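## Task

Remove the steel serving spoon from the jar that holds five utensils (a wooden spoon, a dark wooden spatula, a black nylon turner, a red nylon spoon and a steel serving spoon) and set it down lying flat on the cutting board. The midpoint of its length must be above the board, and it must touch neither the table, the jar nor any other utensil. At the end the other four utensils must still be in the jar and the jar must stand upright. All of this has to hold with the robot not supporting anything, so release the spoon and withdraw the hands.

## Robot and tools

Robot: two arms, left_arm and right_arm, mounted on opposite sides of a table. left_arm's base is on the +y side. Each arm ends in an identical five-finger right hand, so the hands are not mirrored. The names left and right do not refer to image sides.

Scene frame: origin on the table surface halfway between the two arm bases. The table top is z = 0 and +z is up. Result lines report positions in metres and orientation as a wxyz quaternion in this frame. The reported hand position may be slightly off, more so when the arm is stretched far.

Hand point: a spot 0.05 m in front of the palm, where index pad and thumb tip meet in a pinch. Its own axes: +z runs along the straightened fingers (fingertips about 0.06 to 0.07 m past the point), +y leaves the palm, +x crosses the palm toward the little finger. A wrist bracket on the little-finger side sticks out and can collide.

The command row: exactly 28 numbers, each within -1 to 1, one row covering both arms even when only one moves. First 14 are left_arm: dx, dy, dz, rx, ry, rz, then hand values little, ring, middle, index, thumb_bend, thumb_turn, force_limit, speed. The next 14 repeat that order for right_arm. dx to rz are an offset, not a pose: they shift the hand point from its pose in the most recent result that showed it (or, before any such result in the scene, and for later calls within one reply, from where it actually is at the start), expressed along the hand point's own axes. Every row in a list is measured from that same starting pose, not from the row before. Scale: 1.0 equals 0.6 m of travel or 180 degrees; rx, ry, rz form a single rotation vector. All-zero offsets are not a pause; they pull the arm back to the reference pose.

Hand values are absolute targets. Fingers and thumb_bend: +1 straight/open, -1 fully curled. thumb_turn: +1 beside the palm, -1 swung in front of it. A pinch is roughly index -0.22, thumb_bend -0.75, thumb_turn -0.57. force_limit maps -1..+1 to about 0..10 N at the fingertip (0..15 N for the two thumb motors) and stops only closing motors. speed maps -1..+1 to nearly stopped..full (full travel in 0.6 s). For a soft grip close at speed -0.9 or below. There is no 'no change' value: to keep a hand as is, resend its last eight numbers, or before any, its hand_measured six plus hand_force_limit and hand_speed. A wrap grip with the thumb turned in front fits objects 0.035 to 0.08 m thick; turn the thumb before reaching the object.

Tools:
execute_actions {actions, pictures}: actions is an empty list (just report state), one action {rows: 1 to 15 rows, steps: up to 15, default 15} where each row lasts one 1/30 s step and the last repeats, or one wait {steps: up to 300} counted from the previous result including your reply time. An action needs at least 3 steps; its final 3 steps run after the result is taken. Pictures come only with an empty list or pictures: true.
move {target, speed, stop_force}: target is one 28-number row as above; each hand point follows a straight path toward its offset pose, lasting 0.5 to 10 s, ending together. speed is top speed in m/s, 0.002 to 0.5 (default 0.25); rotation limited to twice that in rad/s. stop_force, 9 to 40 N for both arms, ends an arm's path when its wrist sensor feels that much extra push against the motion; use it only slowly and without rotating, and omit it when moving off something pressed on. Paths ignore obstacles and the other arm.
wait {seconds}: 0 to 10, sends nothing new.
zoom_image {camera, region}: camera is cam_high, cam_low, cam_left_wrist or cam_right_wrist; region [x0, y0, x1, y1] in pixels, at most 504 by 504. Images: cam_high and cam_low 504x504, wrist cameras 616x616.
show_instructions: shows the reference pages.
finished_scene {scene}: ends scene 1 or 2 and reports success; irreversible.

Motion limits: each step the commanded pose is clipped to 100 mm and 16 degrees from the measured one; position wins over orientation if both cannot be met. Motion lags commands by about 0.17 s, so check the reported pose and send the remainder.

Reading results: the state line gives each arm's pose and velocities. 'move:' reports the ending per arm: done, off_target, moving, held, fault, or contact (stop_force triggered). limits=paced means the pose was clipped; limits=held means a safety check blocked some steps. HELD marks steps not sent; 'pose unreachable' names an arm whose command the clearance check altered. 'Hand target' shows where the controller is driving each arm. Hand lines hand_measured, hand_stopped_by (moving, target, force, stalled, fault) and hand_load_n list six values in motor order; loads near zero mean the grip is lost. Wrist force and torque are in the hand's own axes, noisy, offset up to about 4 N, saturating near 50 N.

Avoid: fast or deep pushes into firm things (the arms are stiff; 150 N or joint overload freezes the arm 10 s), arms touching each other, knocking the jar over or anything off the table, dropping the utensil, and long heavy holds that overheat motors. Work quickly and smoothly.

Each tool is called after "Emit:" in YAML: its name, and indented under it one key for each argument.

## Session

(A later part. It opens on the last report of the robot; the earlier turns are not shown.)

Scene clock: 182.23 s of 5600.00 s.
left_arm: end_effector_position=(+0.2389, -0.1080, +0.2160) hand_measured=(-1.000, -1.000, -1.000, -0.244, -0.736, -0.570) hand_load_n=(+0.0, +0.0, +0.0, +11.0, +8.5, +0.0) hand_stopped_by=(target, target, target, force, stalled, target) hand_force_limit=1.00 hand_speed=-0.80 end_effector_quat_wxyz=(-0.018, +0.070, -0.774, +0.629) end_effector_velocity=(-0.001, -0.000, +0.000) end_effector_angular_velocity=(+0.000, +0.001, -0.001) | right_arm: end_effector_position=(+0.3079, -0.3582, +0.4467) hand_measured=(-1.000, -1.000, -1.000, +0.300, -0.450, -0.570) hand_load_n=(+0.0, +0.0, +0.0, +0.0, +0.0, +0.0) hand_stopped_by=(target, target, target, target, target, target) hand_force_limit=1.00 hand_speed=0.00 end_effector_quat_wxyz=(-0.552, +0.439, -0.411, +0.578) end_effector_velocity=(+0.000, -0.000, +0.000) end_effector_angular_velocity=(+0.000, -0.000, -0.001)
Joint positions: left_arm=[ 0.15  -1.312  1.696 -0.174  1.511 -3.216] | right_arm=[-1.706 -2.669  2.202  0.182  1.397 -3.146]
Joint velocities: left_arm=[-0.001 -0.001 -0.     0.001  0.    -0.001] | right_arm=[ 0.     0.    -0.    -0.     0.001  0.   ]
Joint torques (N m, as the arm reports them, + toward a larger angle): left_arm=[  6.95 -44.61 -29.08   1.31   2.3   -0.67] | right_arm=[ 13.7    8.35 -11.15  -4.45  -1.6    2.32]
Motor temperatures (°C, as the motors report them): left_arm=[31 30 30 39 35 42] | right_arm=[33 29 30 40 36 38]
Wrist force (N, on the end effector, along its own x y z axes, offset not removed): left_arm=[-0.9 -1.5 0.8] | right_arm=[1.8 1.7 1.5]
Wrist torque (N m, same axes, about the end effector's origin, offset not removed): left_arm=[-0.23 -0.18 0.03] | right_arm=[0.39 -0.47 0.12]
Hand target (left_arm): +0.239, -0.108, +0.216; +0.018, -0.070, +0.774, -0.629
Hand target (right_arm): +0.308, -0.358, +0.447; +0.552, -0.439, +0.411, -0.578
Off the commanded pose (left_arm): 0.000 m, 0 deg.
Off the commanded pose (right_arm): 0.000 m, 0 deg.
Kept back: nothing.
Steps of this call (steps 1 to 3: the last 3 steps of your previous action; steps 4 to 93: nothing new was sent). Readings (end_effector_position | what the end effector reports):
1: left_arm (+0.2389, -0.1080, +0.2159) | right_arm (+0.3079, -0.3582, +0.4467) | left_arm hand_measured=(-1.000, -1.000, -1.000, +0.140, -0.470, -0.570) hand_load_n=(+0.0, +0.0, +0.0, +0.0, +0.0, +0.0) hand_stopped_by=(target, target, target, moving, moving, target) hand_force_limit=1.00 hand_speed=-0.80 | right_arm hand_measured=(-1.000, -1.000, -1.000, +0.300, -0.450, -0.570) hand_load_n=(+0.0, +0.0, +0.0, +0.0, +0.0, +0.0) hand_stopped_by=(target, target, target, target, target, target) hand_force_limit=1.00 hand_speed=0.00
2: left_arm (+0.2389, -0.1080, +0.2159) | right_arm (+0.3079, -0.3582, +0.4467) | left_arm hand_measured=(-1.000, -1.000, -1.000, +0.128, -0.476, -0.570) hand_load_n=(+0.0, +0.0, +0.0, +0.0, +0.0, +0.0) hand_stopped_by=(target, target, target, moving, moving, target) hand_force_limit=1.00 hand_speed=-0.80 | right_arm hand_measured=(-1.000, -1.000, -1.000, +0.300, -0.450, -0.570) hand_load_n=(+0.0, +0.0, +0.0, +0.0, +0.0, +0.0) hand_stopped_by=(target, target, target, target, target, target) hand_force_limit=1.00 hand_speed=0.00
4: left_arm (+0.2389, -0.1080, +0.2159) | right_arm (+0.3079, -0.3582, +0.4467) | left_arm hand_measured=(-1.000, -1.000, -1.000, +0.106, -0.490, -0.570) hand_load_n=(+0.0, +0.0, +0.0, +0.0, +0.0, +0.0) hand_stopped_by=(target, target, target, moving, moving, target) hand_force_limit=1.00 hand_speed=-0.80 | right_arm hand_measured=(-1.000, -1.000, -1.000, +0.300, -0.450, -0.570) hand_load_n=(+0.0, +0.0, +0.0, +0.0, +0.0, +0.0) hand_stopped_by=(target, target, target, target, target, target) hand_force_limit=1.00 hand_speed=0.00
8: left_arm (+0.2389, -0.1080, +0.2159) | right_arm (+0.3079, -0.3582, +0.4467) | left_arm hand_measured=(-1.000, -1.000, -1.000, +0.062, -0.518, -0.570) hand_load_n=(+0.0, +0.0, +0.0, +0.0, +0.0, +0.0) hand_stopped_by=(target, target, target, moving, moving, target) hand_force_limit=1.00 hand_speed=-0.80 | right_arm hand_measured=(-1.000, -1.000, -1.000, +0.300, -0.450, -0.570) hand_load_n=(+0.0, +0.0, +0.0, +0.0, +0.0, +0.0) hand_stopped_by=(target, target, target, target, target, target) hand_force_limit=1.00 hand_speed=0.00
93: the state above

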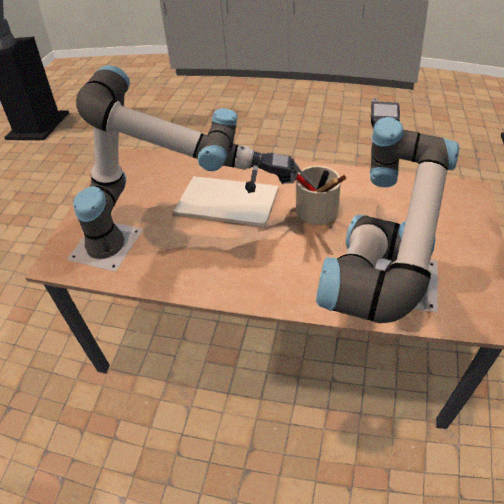

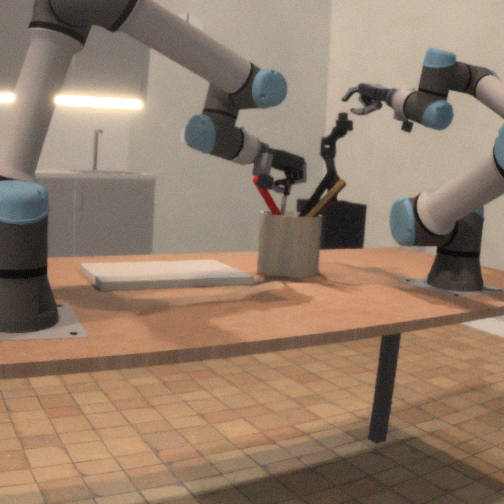

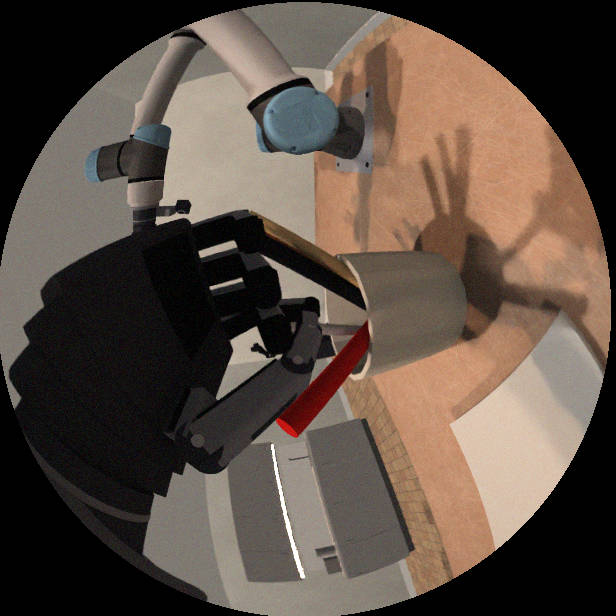

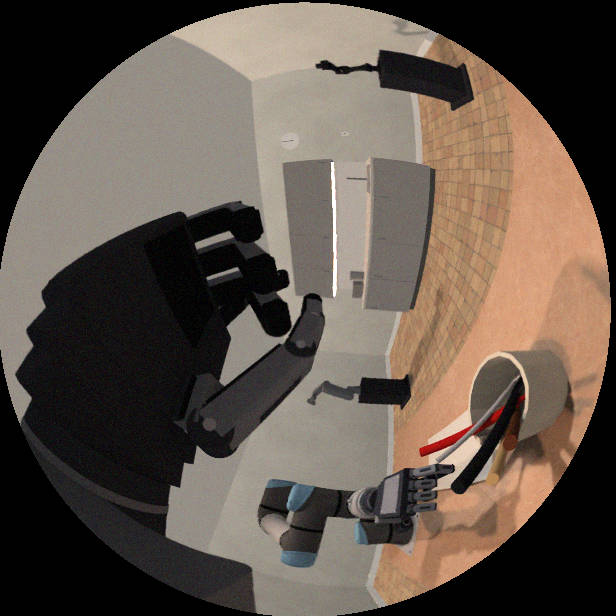

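Emit:
move:
  target: [0,0,0,0,0,0,-1,-1,-1,0.25,-0.4,-0.57,1,0, 0,0,0,0,0,0,-1,-1,-1,0.3,-0.45,-0.57,1.0,0]

Emit:
move:
  target: [-0.018,0,0,0,0,0,-1,-1,-1,0.25,-0.4,-0.57,1,0, 0,0,0,0,0,0,-1,-1,-1,0.3,-0.45,-0.57,1.0,0]
  speed: 0.01
  stop_force: 9

Emit:
execute_actions:
  actions:
    - {"rows":[[0,0,0,0,0,0,-1,-1,-1,-0.5,-0.75,-0.57,1,-0.8, 0,0,0,0,0,0,-1,-1,-1,0.3,-0.45,-0.57,1.0,0]],"steps":15}

Emit:
wait:
  seconds: 3

Scene clock: 183.17 s of 5600.00 s.
left_arm: end_effector_position=(+0.2389, -0.1080, +0.2160) hand_measured=(-1.000, -1.000, -1.000, +0.250, -0.400, -0.570) hand_load_n=(+0.0, +0.0, +0.0, +0.0, +0.0, +0.0) hand_stopped_by=(target, target, target, target, target, target) hand_force_limit=1.00 hand_speed=0.00 end_effector_quat_wxyz=(-0.018, +0.070, -0.774, +0.629) end_effector_velocity=(-0.000, +0.001, +0.001) end_effector_angular_velocity=(+0.000, -0.001, -0.001) | right_arm: end_effector_position=(+0.3079, -0.3582, +0.4467) hand_measured=(-1.000, -1.000, -1.000, +0.300, -0.450, -0.570) hand_load_n=(+0.0, +0.0, +0.0, +0.0, +0.0, +0.0) hand_stopped_by=(target, target, target, target, target, target) hand_force_limit=1.00 hand_speed=0.00 end_effector_quat_wxyz=(-0.552, +0.439, -0.411, +0.578) end_effector_velocity=(+0.000, -0.000, -0.000) end_effector_angular_velocity=(+0.000, +0.000, -0.000)
Joint positions: left_arm=[ 0.15  -1.312  1.696 -0.174  1.511 -3.216] | right_arm=[-1.706 -2.669  2.202  0.182  1.397 -3.146]
Joint velocities: left_arm=[ 0.    -0.002  0.     0.002  0.001  0.001] | right_arm=[-0.  0.  0. -0.  0.  0.]
Joint torques (N m, as the arm reports them, + toward a larger angle): left_arm=[  7.15 -44.78 -29.44   1.43   2.37  -0.53] | right_arm=[ 13.69   7.92 -11.17  -4.63  -1.56   2.46]
Motor temperatures (°C, as the motors report them): left_arm=[31 30 30 39 35 42] | right_arm=[33 29 30 40 36 38]
Wrist force (N, on the end effector, along its own x y z axes, offset not removed): left_arm=[-0.9 -1.2 -0.5] | right_arm=[2.3 1.8 3.1]
Wrist torque (N m, same axes, about the end effector's origin, offset not removed): left_arm=[-0.13 -0.19 0.03] | right_arm=[0.26 -0.65 0.19]
Hand target (left_arm): +0.239, -0.108, +0.216; +0.018, -0.070, +0.774, -0.629
Hand target (right_arm): +0.308, -0.358, +0.447; +0.552, -0.439, +0.411, -0.578
Off the commanded pose (left_arm): 0.000 m, 0 deg.
Off the commanded pose (right_arm): 0.000 m, 0 deg.
Kept back: nothing.
move: done

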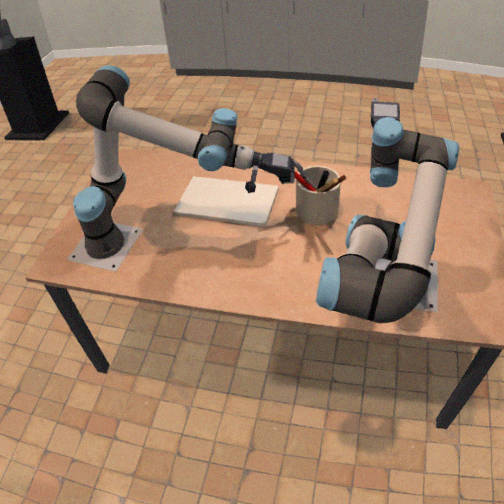

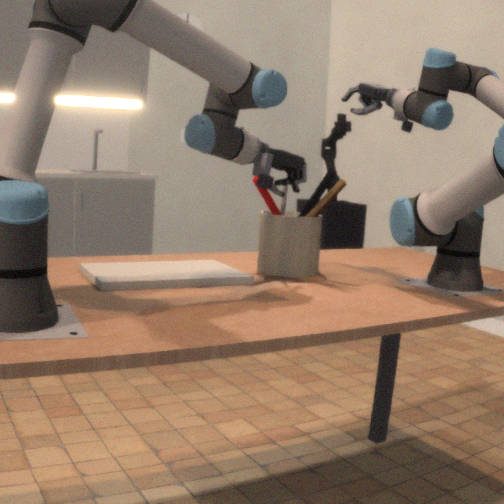

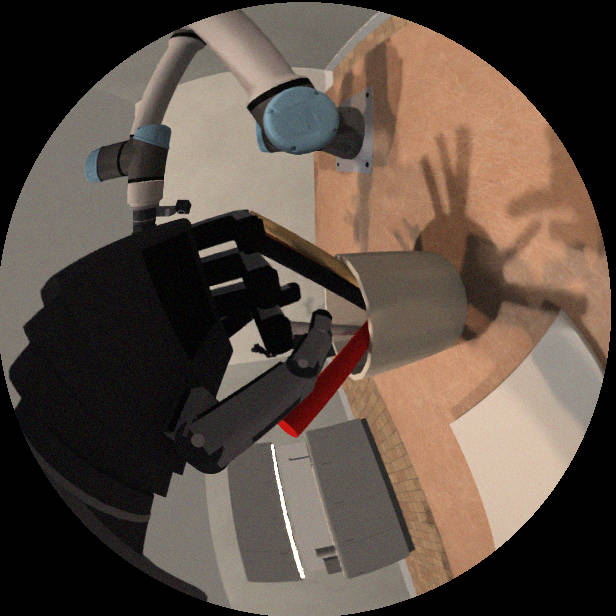

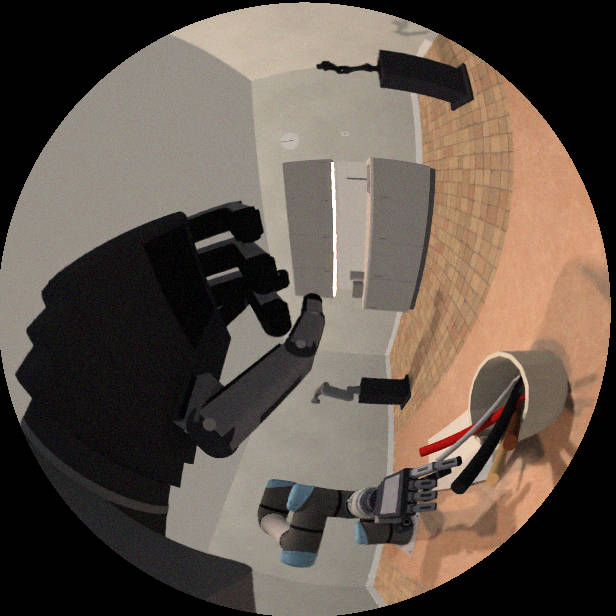

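Scene clock: 184.47 s of 5600.00 s.
left_arm: end_effector_position=(+0.2493, -0.1066, +0.2153) hand_measured=(-1.000, -1.000, -1.000, +0.250, -0.400, -0.570) hand_load_n=(+0.0, +0.0, +0.0, +0.0, +0.0, +0.0) hand_stopped_by=(target, target, target, target, target, target) hand_force_limit=1.00 hand_speed=0.00 end_effector_quat_wxyz=(-0.018, +0.070, -0.774, +0.629) end_effector_velocity=(+0.002, +0.000, -0.001) end_effector_angular_velocity=(+0.001, +0.000, -0.002) | right_arm: end_effector_position=(+0.3079, -0.3582, +0.4467) hand_measured=(-1.000, -1.000, -1.000, +0.300, -0.450, -0.570) hand_load_n=(+0.0, +0.0, +0.0, +0.0, +0.0, +0.0) hand_stopped_by=(target, target, target, target, target, target) hand_force_limit=1.00 hand_speed=0.00 end_effector_quat_wxyz=(-0.552, +0.439, -0.411, +0.578) end_effector_velocity=(-0.000, -0.000, -0.000) end_effector_angular_velocity=(-0.002, -0.000, -0.001)
Joint positions: left_arm=[ 0.173 -1.306  1.691 -0.175  1.533 -3.211] | right_arm=[-1.706 -2.669  2.202  0.182  1.397 -3.146]
Joint velocities: left_arm=[ 0.006  0.002 -0.002  0.001  0.008  0.002] | right_arm=[-0.    -0.     0.     0.     0.    -0.002]
Joint torques (N m, as the arm reports them, + toward a larger angle): left_arm=[  7.47 -22.27 -29.75  -3.5    2.15   2.22] | right_arm=[ 13.45   8.8  -11.25  -4.57  -1.57   2.43]
Motor temperatures (°C, as the motors report them): left_arm=[31 30 30 39 35 42] | right_arm=[33 29 30 40 36 38]
Wrist force (N, on the end effector, along its own x y z axes, offset not removed): left_arm=[0.2 -1.5 1.0] | right_arm=[-0.6 0.9 0.7]
Wrist torque (N m, same axes, about the end effector's origin, offset not removed): left_arm=[-0.15 -0.28 0.11] | right_arm=[0.31 -0.09 -0.06]
Hand target (left_arm): +0.250, -0.107, +0.215; +0.018, -0.070, +0.774, -0.629
Hand target (right_arm): +0.308, -0.358, +0.447; +0.552, -0.439, +0.411, -0.578
Off the commanded pose (left_arm): 0.000 m, 0 deg.
Off the commanded pose (right_arm): 0.000 m, 0 deg.
Kept back: nothing.
move: done

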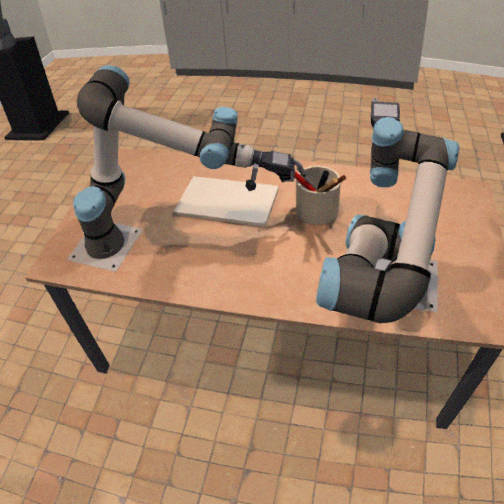

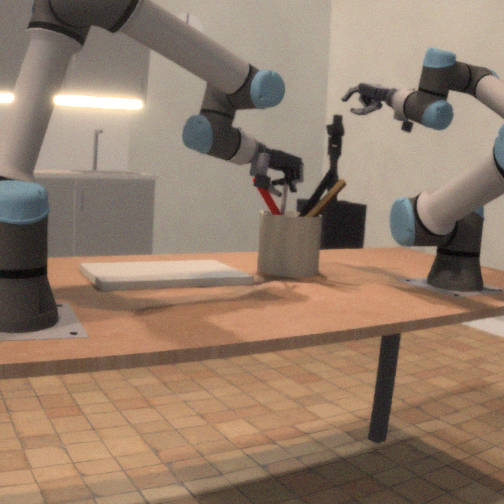

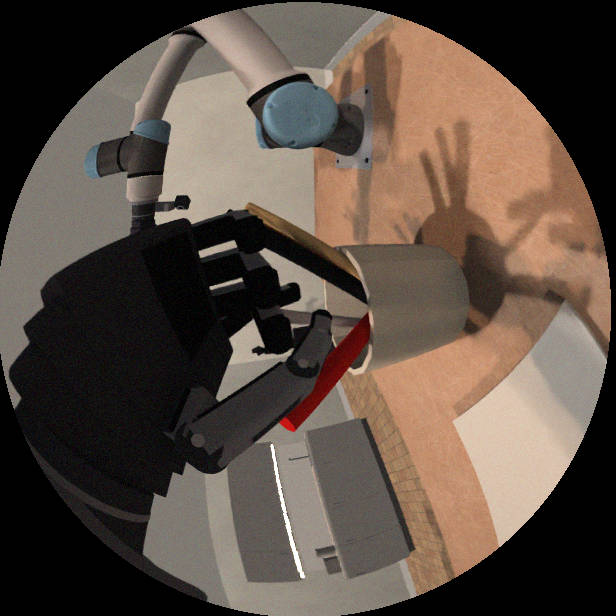

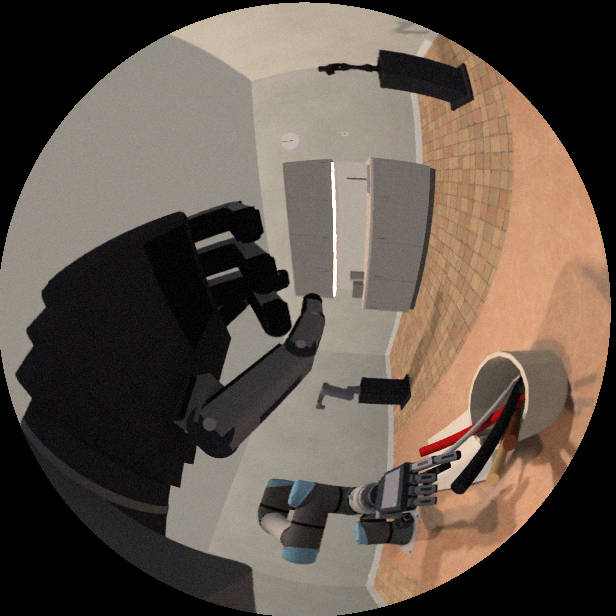

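Scene clock: 184.87 s of 5600.00 s.
left_arm: end_effector_position=(+0.2493, -0.1067, +0.2153) hand_measured=(-1.000, -1.000, -1.000, +0.152, -0.462, -0.570) hand_load_n=(+0.0, +0.0, +0.0, +0.5, +0.0, +0.0) hand_stopped_by=(target, target, target, moving, moving, target) hand_force_limit=1.00 hand_speed=-0.80 end_effector_quat_wxyz=(-0.018, +0.070, -0.774, +0.629) end_effector_velocity=(-0.001, -0.000, -0.000) end_effector_angular_velocity=(-0.000, +0.000, +0.000) | right_arm: end_effector_position=(+0.3079, -0.3582, +0.4467) hand_measured=(-1.000, -1.000, -1.000, +0.300, -0.450, -0.570) hand_load_n=(+0.0, +0.0, +0.0, +0.0, +0.0, +0.0) hand_stopped_by=(target, target, target, target, target, target) hand_force_limit=1.00 hand_speed=0.00 end_effector_quat_wxyz=(-0.552, +0.439, -0.411, +0.578) end_effector_velocity=(+0.000, -0.001, -0.000) end_effector_angular_velocity=(-0.000, +0.000, -0.002)
Joint positions: left_arm=[ 0.173 -1.306  1.691 -0.175  1.533 -3.211] | right_arm=[-1.706 -2.669  2.202  0.182  1.397 -3.146]
Joint velocities: left_arm=[-0.002  0.    -0.     0.    -0.002 -0.001] | right_arm=[-0.001  0.     0.     0.     0.001 -0.   ]
Joint torques (N m, as the arm reports them, + toward a larger angle): left_arm=[ -7.37 -31.2  -16.91  -3.11  -1.83   1.01] | right_arm=[ 14.07   8.09 -11.97  -4.55  -1.75   2.53]
Motor temperatures (°C, as the motors report them): left_arm=[31 30 30 39 35 42] | right_arm=[33 29 30 40 36 38]
Wrist force (N, on the end effector, along its own x y z axes, offset not removed): left_arm=[-1.0 -1.1 0.7] | right_arm=[0.7 1.1 2.0]
Wrist torque (N m, same axes, about the end effector's origin, offset not removed): left_arm=[-0.05 -0.04 -0.03] | right_arm=[0.27 -0.28 -0.05]
Steps of this call (steps 1 to 12: the first 12 steps of this action). Readings (end_effector_position | what the end effector reports):
1: left_arm (+0.2493, -0.1066, +0.2153) | right_arm (+0.3079, -0.3582, +0.4467) | left_arm hand_measured=(-1.000, -1.000, -1.000, +0.250, -0.400, -0.570) hand_load_n=(+0.0, +0.0, +0.0, +0.0, +0.0, +0.0) hand_stopped_by=(target, target, target, moving, moving, target) hand_force_limit=1.00 hand_speed=-0.80 | right_arm hand_measured=(-1.000, -1.000, -1.000, +0.300, -0.450, -0.570) hand_load_n=(+0.0, +0.0, +0.0, +0.0, +0.0, +0.0) hand_stopped_by=(target, target, target, target, target, target) hand_force_limit=1.00 hand_speed=0.00
2: left_arm (+0.2494, -0.1066, +0.2153) | right_arm (+0.3079, -0.3582, +0.4467) | left_arm hand_measured=(-1.000, -1.000, -1.000, +0.250, -0.400, -0.570) hand_load_n=(+0.0, +0.0, +0.0, +0.0, +0.0, +0.0) hand_stopped_by=(target, target, target, moving, moving, target) hand_force_limit=1.00 hand_speed=-0.80 | right_arm hand_measured=(-1.000, -1.000, -1.000, +0.300, -0.450, -0.570) hand_load_n=(+0.0, +0.0, +0.0, +0.0, +0.0, +0.0) hand_stopped_by=(target, target, target, target, target, target) hand_force_limit=1.00 hand_speed=0.00
4: left_arm (+0.2494, -0.1066, +0.2153) | right_arm (+0.3079, -0.3582, +0.4467) | left_arm hand_measured=(-1.000, -1.000, -1.000, +0.240, -0.406, -0.570) hand_load_n=(+0.0, +0.0, +0.0, +0.0, +0.0, +0.0) hand_stopped_by=(target, target, target, moving, moving, target) hand_force_limit=1.00 hand_speed=-0.80 | right_arm hand_measured=(-1.000, -1.000, -1.000, +0.300, -0.450, -0.570) hand_load_n=(+0.0, +0.0, +0.0, +0.0, +0.0, +0.0) hand_stopped_by=(target, target, target, target, target, target) hand_force_limit=1.00 hand_speed=0.00
8: left_arm (+0.2493, -0.1067, +0.2153) | right_arm (+0.3079, -0.3582, +0.4467) | left_arm hand_measured=(-1.000, -1.000, -1.000, +0.196, -0.434, -0.570) hand_load_n=(+0.0, +0.0, +0.0, +0.5, +0.0, +0.0) hand_stopped_by=(target, target, target, moving, moving, target) hand_force_limit=1.00 hand_speed=-0.80 | right_arm hand_measured=(-1.000, -1.000, -1.000, +0.300, -0.450, -0.570) hand_load_n=(+0.0, +0.0, +0.0, +0.0, +0.0, +0.0) hand_stopped_by=(target, target, target, target, target, target) hand_force_limit=1.00 hand_speed=0.00
12: the state above

Scene clock: 187.97 s of 5600.00 s.
left_arm: end_effector_position=(+0.2493, -0.1066, +0.2153) hand_measured=(-1.000, -1.000, -1.000, -0.244, -0.736, -0.570) hand_load_n=(+0.0, +0.0, +0.0, +11.0, +8.5, +0.0) hand_stopped_by=(target, target, target, force, stalled, target) hand_force_limit=1.00 hand_speed=-0.80 end_effector_quat_wxyz=(-0.018, +0.070, -0.774, +0.629) end_effector_velocity=(-0.000, -0.000, -0.001) end_effector_angular_velocity=(+0.001, -0.000, -0.001) | right_arm: end_effector_position=(+0.3079, -0.3582, +0.4467) hand_measured=(-1.000, -1.000, -1.000, +0.300, -0.450, -0.570) hand_load_n=(+0.0, +0.0, +0.0, +0.0, +0.0, +0.0) hand_stopped_by=(target, target, target, target, target, target) hand_force_limit=1.00 hand_speed=0.00 end_effector_quat_wxyz=(-0.552, +0.439, -0.411, +0.578) end_effector_velocity=(+0.000, -0.000, -0.000) end_effector_angular_velocity=(+0.001, +0.001, -0.001)
Joint positions: left_arm=[ 0.173 -1.306  1.691 -0.175  1.533 -3.211] | right_arm=[-1.706 -2.669  2.202  0.182  1.397 -3.146]
Joint velocities: left_arm=[-0.     0.002 -0.    -0.001  0.     0.   ] | right_arm=[-0.     0.001  0.    -0.     0.001  0.001]
Joint torques (N m, as the arm reports them, + toward a larger angle): left_arm=[ -7.32 -45.49 -15.92   1.34  -2.2   -2.17] | right_arm=[ 13.69   8.17 -11.74  -4.62  -1.72   2.36]
Motor temperatures (°C, as the motors report them): left_arm=[31 30 30 39 35 42] | right_arm=[33 29 30 40 36 38]
Wrist force (N, on the end effector, along its own x y z axes, offset not removed): left_arm=[-0.3 -1.2 0.7] | right_arm=[1.4 2.4 2.8]
Wrist torque (N m, same axes, about the end effector's origin, offset not removed): left_arm=[-0.17 -0.18 0.07] | right_arm=[0.33 -0.46 0.15]
Hand target (left_arm): +0.249, -0.107, +0.215; +0.018, -0.070, +0.774, -0.629
Hand target (right_arm): +0.308, -0.358, +0.447; +0.552, -0.439, +0.411, -0.578
Off the commanded pose (left_arm): 0.000 m, 0 deg.
Off the commanded pose (right_arm): 0.000 m, 0 deg.
Kept back: nothing.
Steps of this call (steps 1 to 3: the last 3 steps of your previous action; steps 4 to 93: nothing new was sent). Readings (end_effector_position | what the end effector reports):
1: left_arm (+0.2493, -0.1067, +0.2153) | right_arm (+0.3079, -0.3582, +0.4467) | left_arm hand_measured=(-1.000, -1.000, -1.000, +0.140, -0.470, -0.570) hand_load_n=(+0.0, +0.0, +0.0, +0.5, +0.0, +0.0) hand_stopped_by=(target, target, target, moving, moving, target) hand_force_limit=1.00 hand_speed=-0.80 | right_arm hand_measured=(-1.000, -1.000, -1.000, +0.300, -0.450, -0.570) hand_load_n=(+0.0, +0.0, +0.0, +0.0, +0.0, +0.0) hand_stopped_by=(target, target, target, target, target, target) hand_force_limit=1.00 hand_speed=0.00
2: left_arm (+0.2493, -0.1067, +0.2153) | right_arm (+0.3079, -0.3582, +0.4467) | left_arm hand_measured=(-1.000, -1.000, -1.000, +0.128, -0.476, -0.570) hand_load_n=(+0.0, +0.0, +0.0, +0.5, +0.0, +0.0) hand_stopped_by=(target, target, target, moving, moving, target) hand_force_limit=1.00 hand_speed=-0.80 | right_arm hand_measured=(-1.000, -1.000, -1.000, +0.300, -0.450, -0.570) hand_load_n=(+0.0, +0.0, +0.0, +0.0, +0.0, +0.0) hand_stopped_by=(target, target, target, target, target, target) hand_force_limit=1.00 hand_speed=0.00
4: left_arm (+0.2493, -0.1067, +0.2153) | right_arm (+0.3079, -0.3582, +0.4467) | left_arm hand_measured=(-1.000, -1.000, -1.000, +0.106, -0.490, -0.570) hand_load_n=(+0.0, +0.0, +0.0, +0.0, +0.0, +0.0) hand_stopped_by=(target, target, target, moving, moving, target) hand_force_limit=1.00 hand_speed=-0.80 | right_arm hand_measured=(-1.000, -1.000, -1.000, +0.300, -0.450, -0.570) hand_load_n=(+0.0, +0.0, +0.0, +0.0, +0.0, +0.0) hand_stopped_by=(target, target, target, target, target, target) hand_force_limit=1.00 hand_speed=0.00
8: left_arm (+0.2493, -0.1067, +0.2153) | right_arm (+0.3079, -0.3582, +0.4467) | left_arm hand_measured=(-1.000, -1.000, -1.000, +0.062, -0.518, -0.570) hand_load_n=(+0.0, +0.0, +0.0, +0.0, +0.0, +0.0) hand_stopped_by=(target, target, target, moving, moving, target) hand_force_limit=1.00 hand_speed=-0.80 | right_arm hand_measured=(-1.000, -1.000, -1.000, +0.300, -0.450, -0.570) hand_load_n=(+0.0, +0.0, +0.0, +0.0, +0.0, +0.0) hand_stopped_by=(target, target, target, target, target, target) hand_force_limit=1.00 hand_speed=0.00
93: the state above

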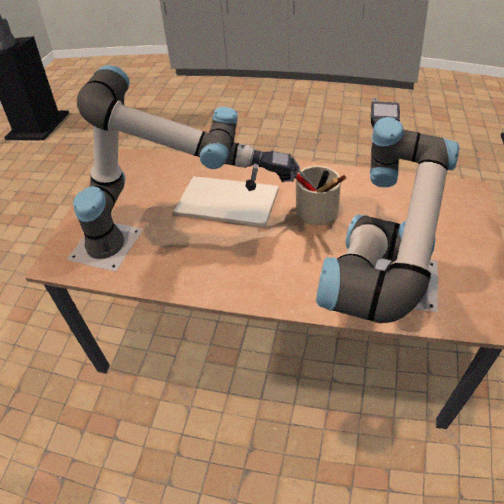

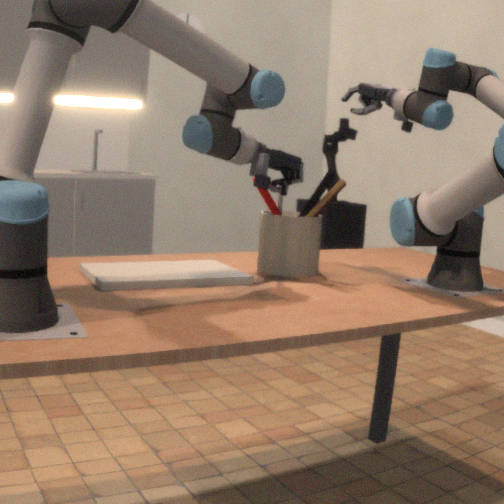

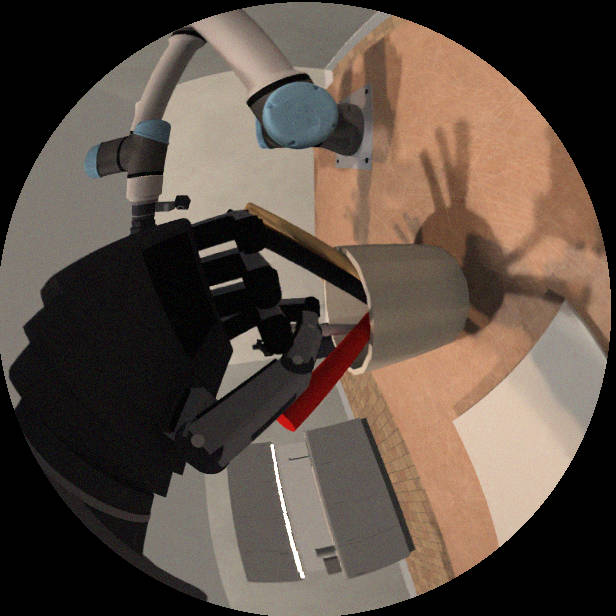

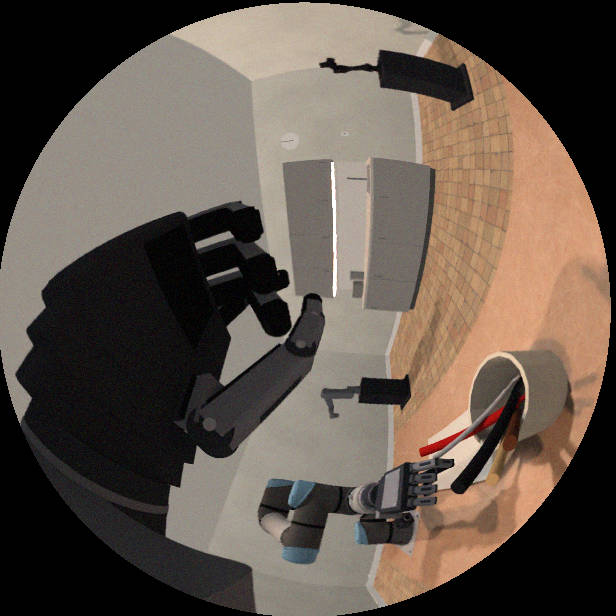

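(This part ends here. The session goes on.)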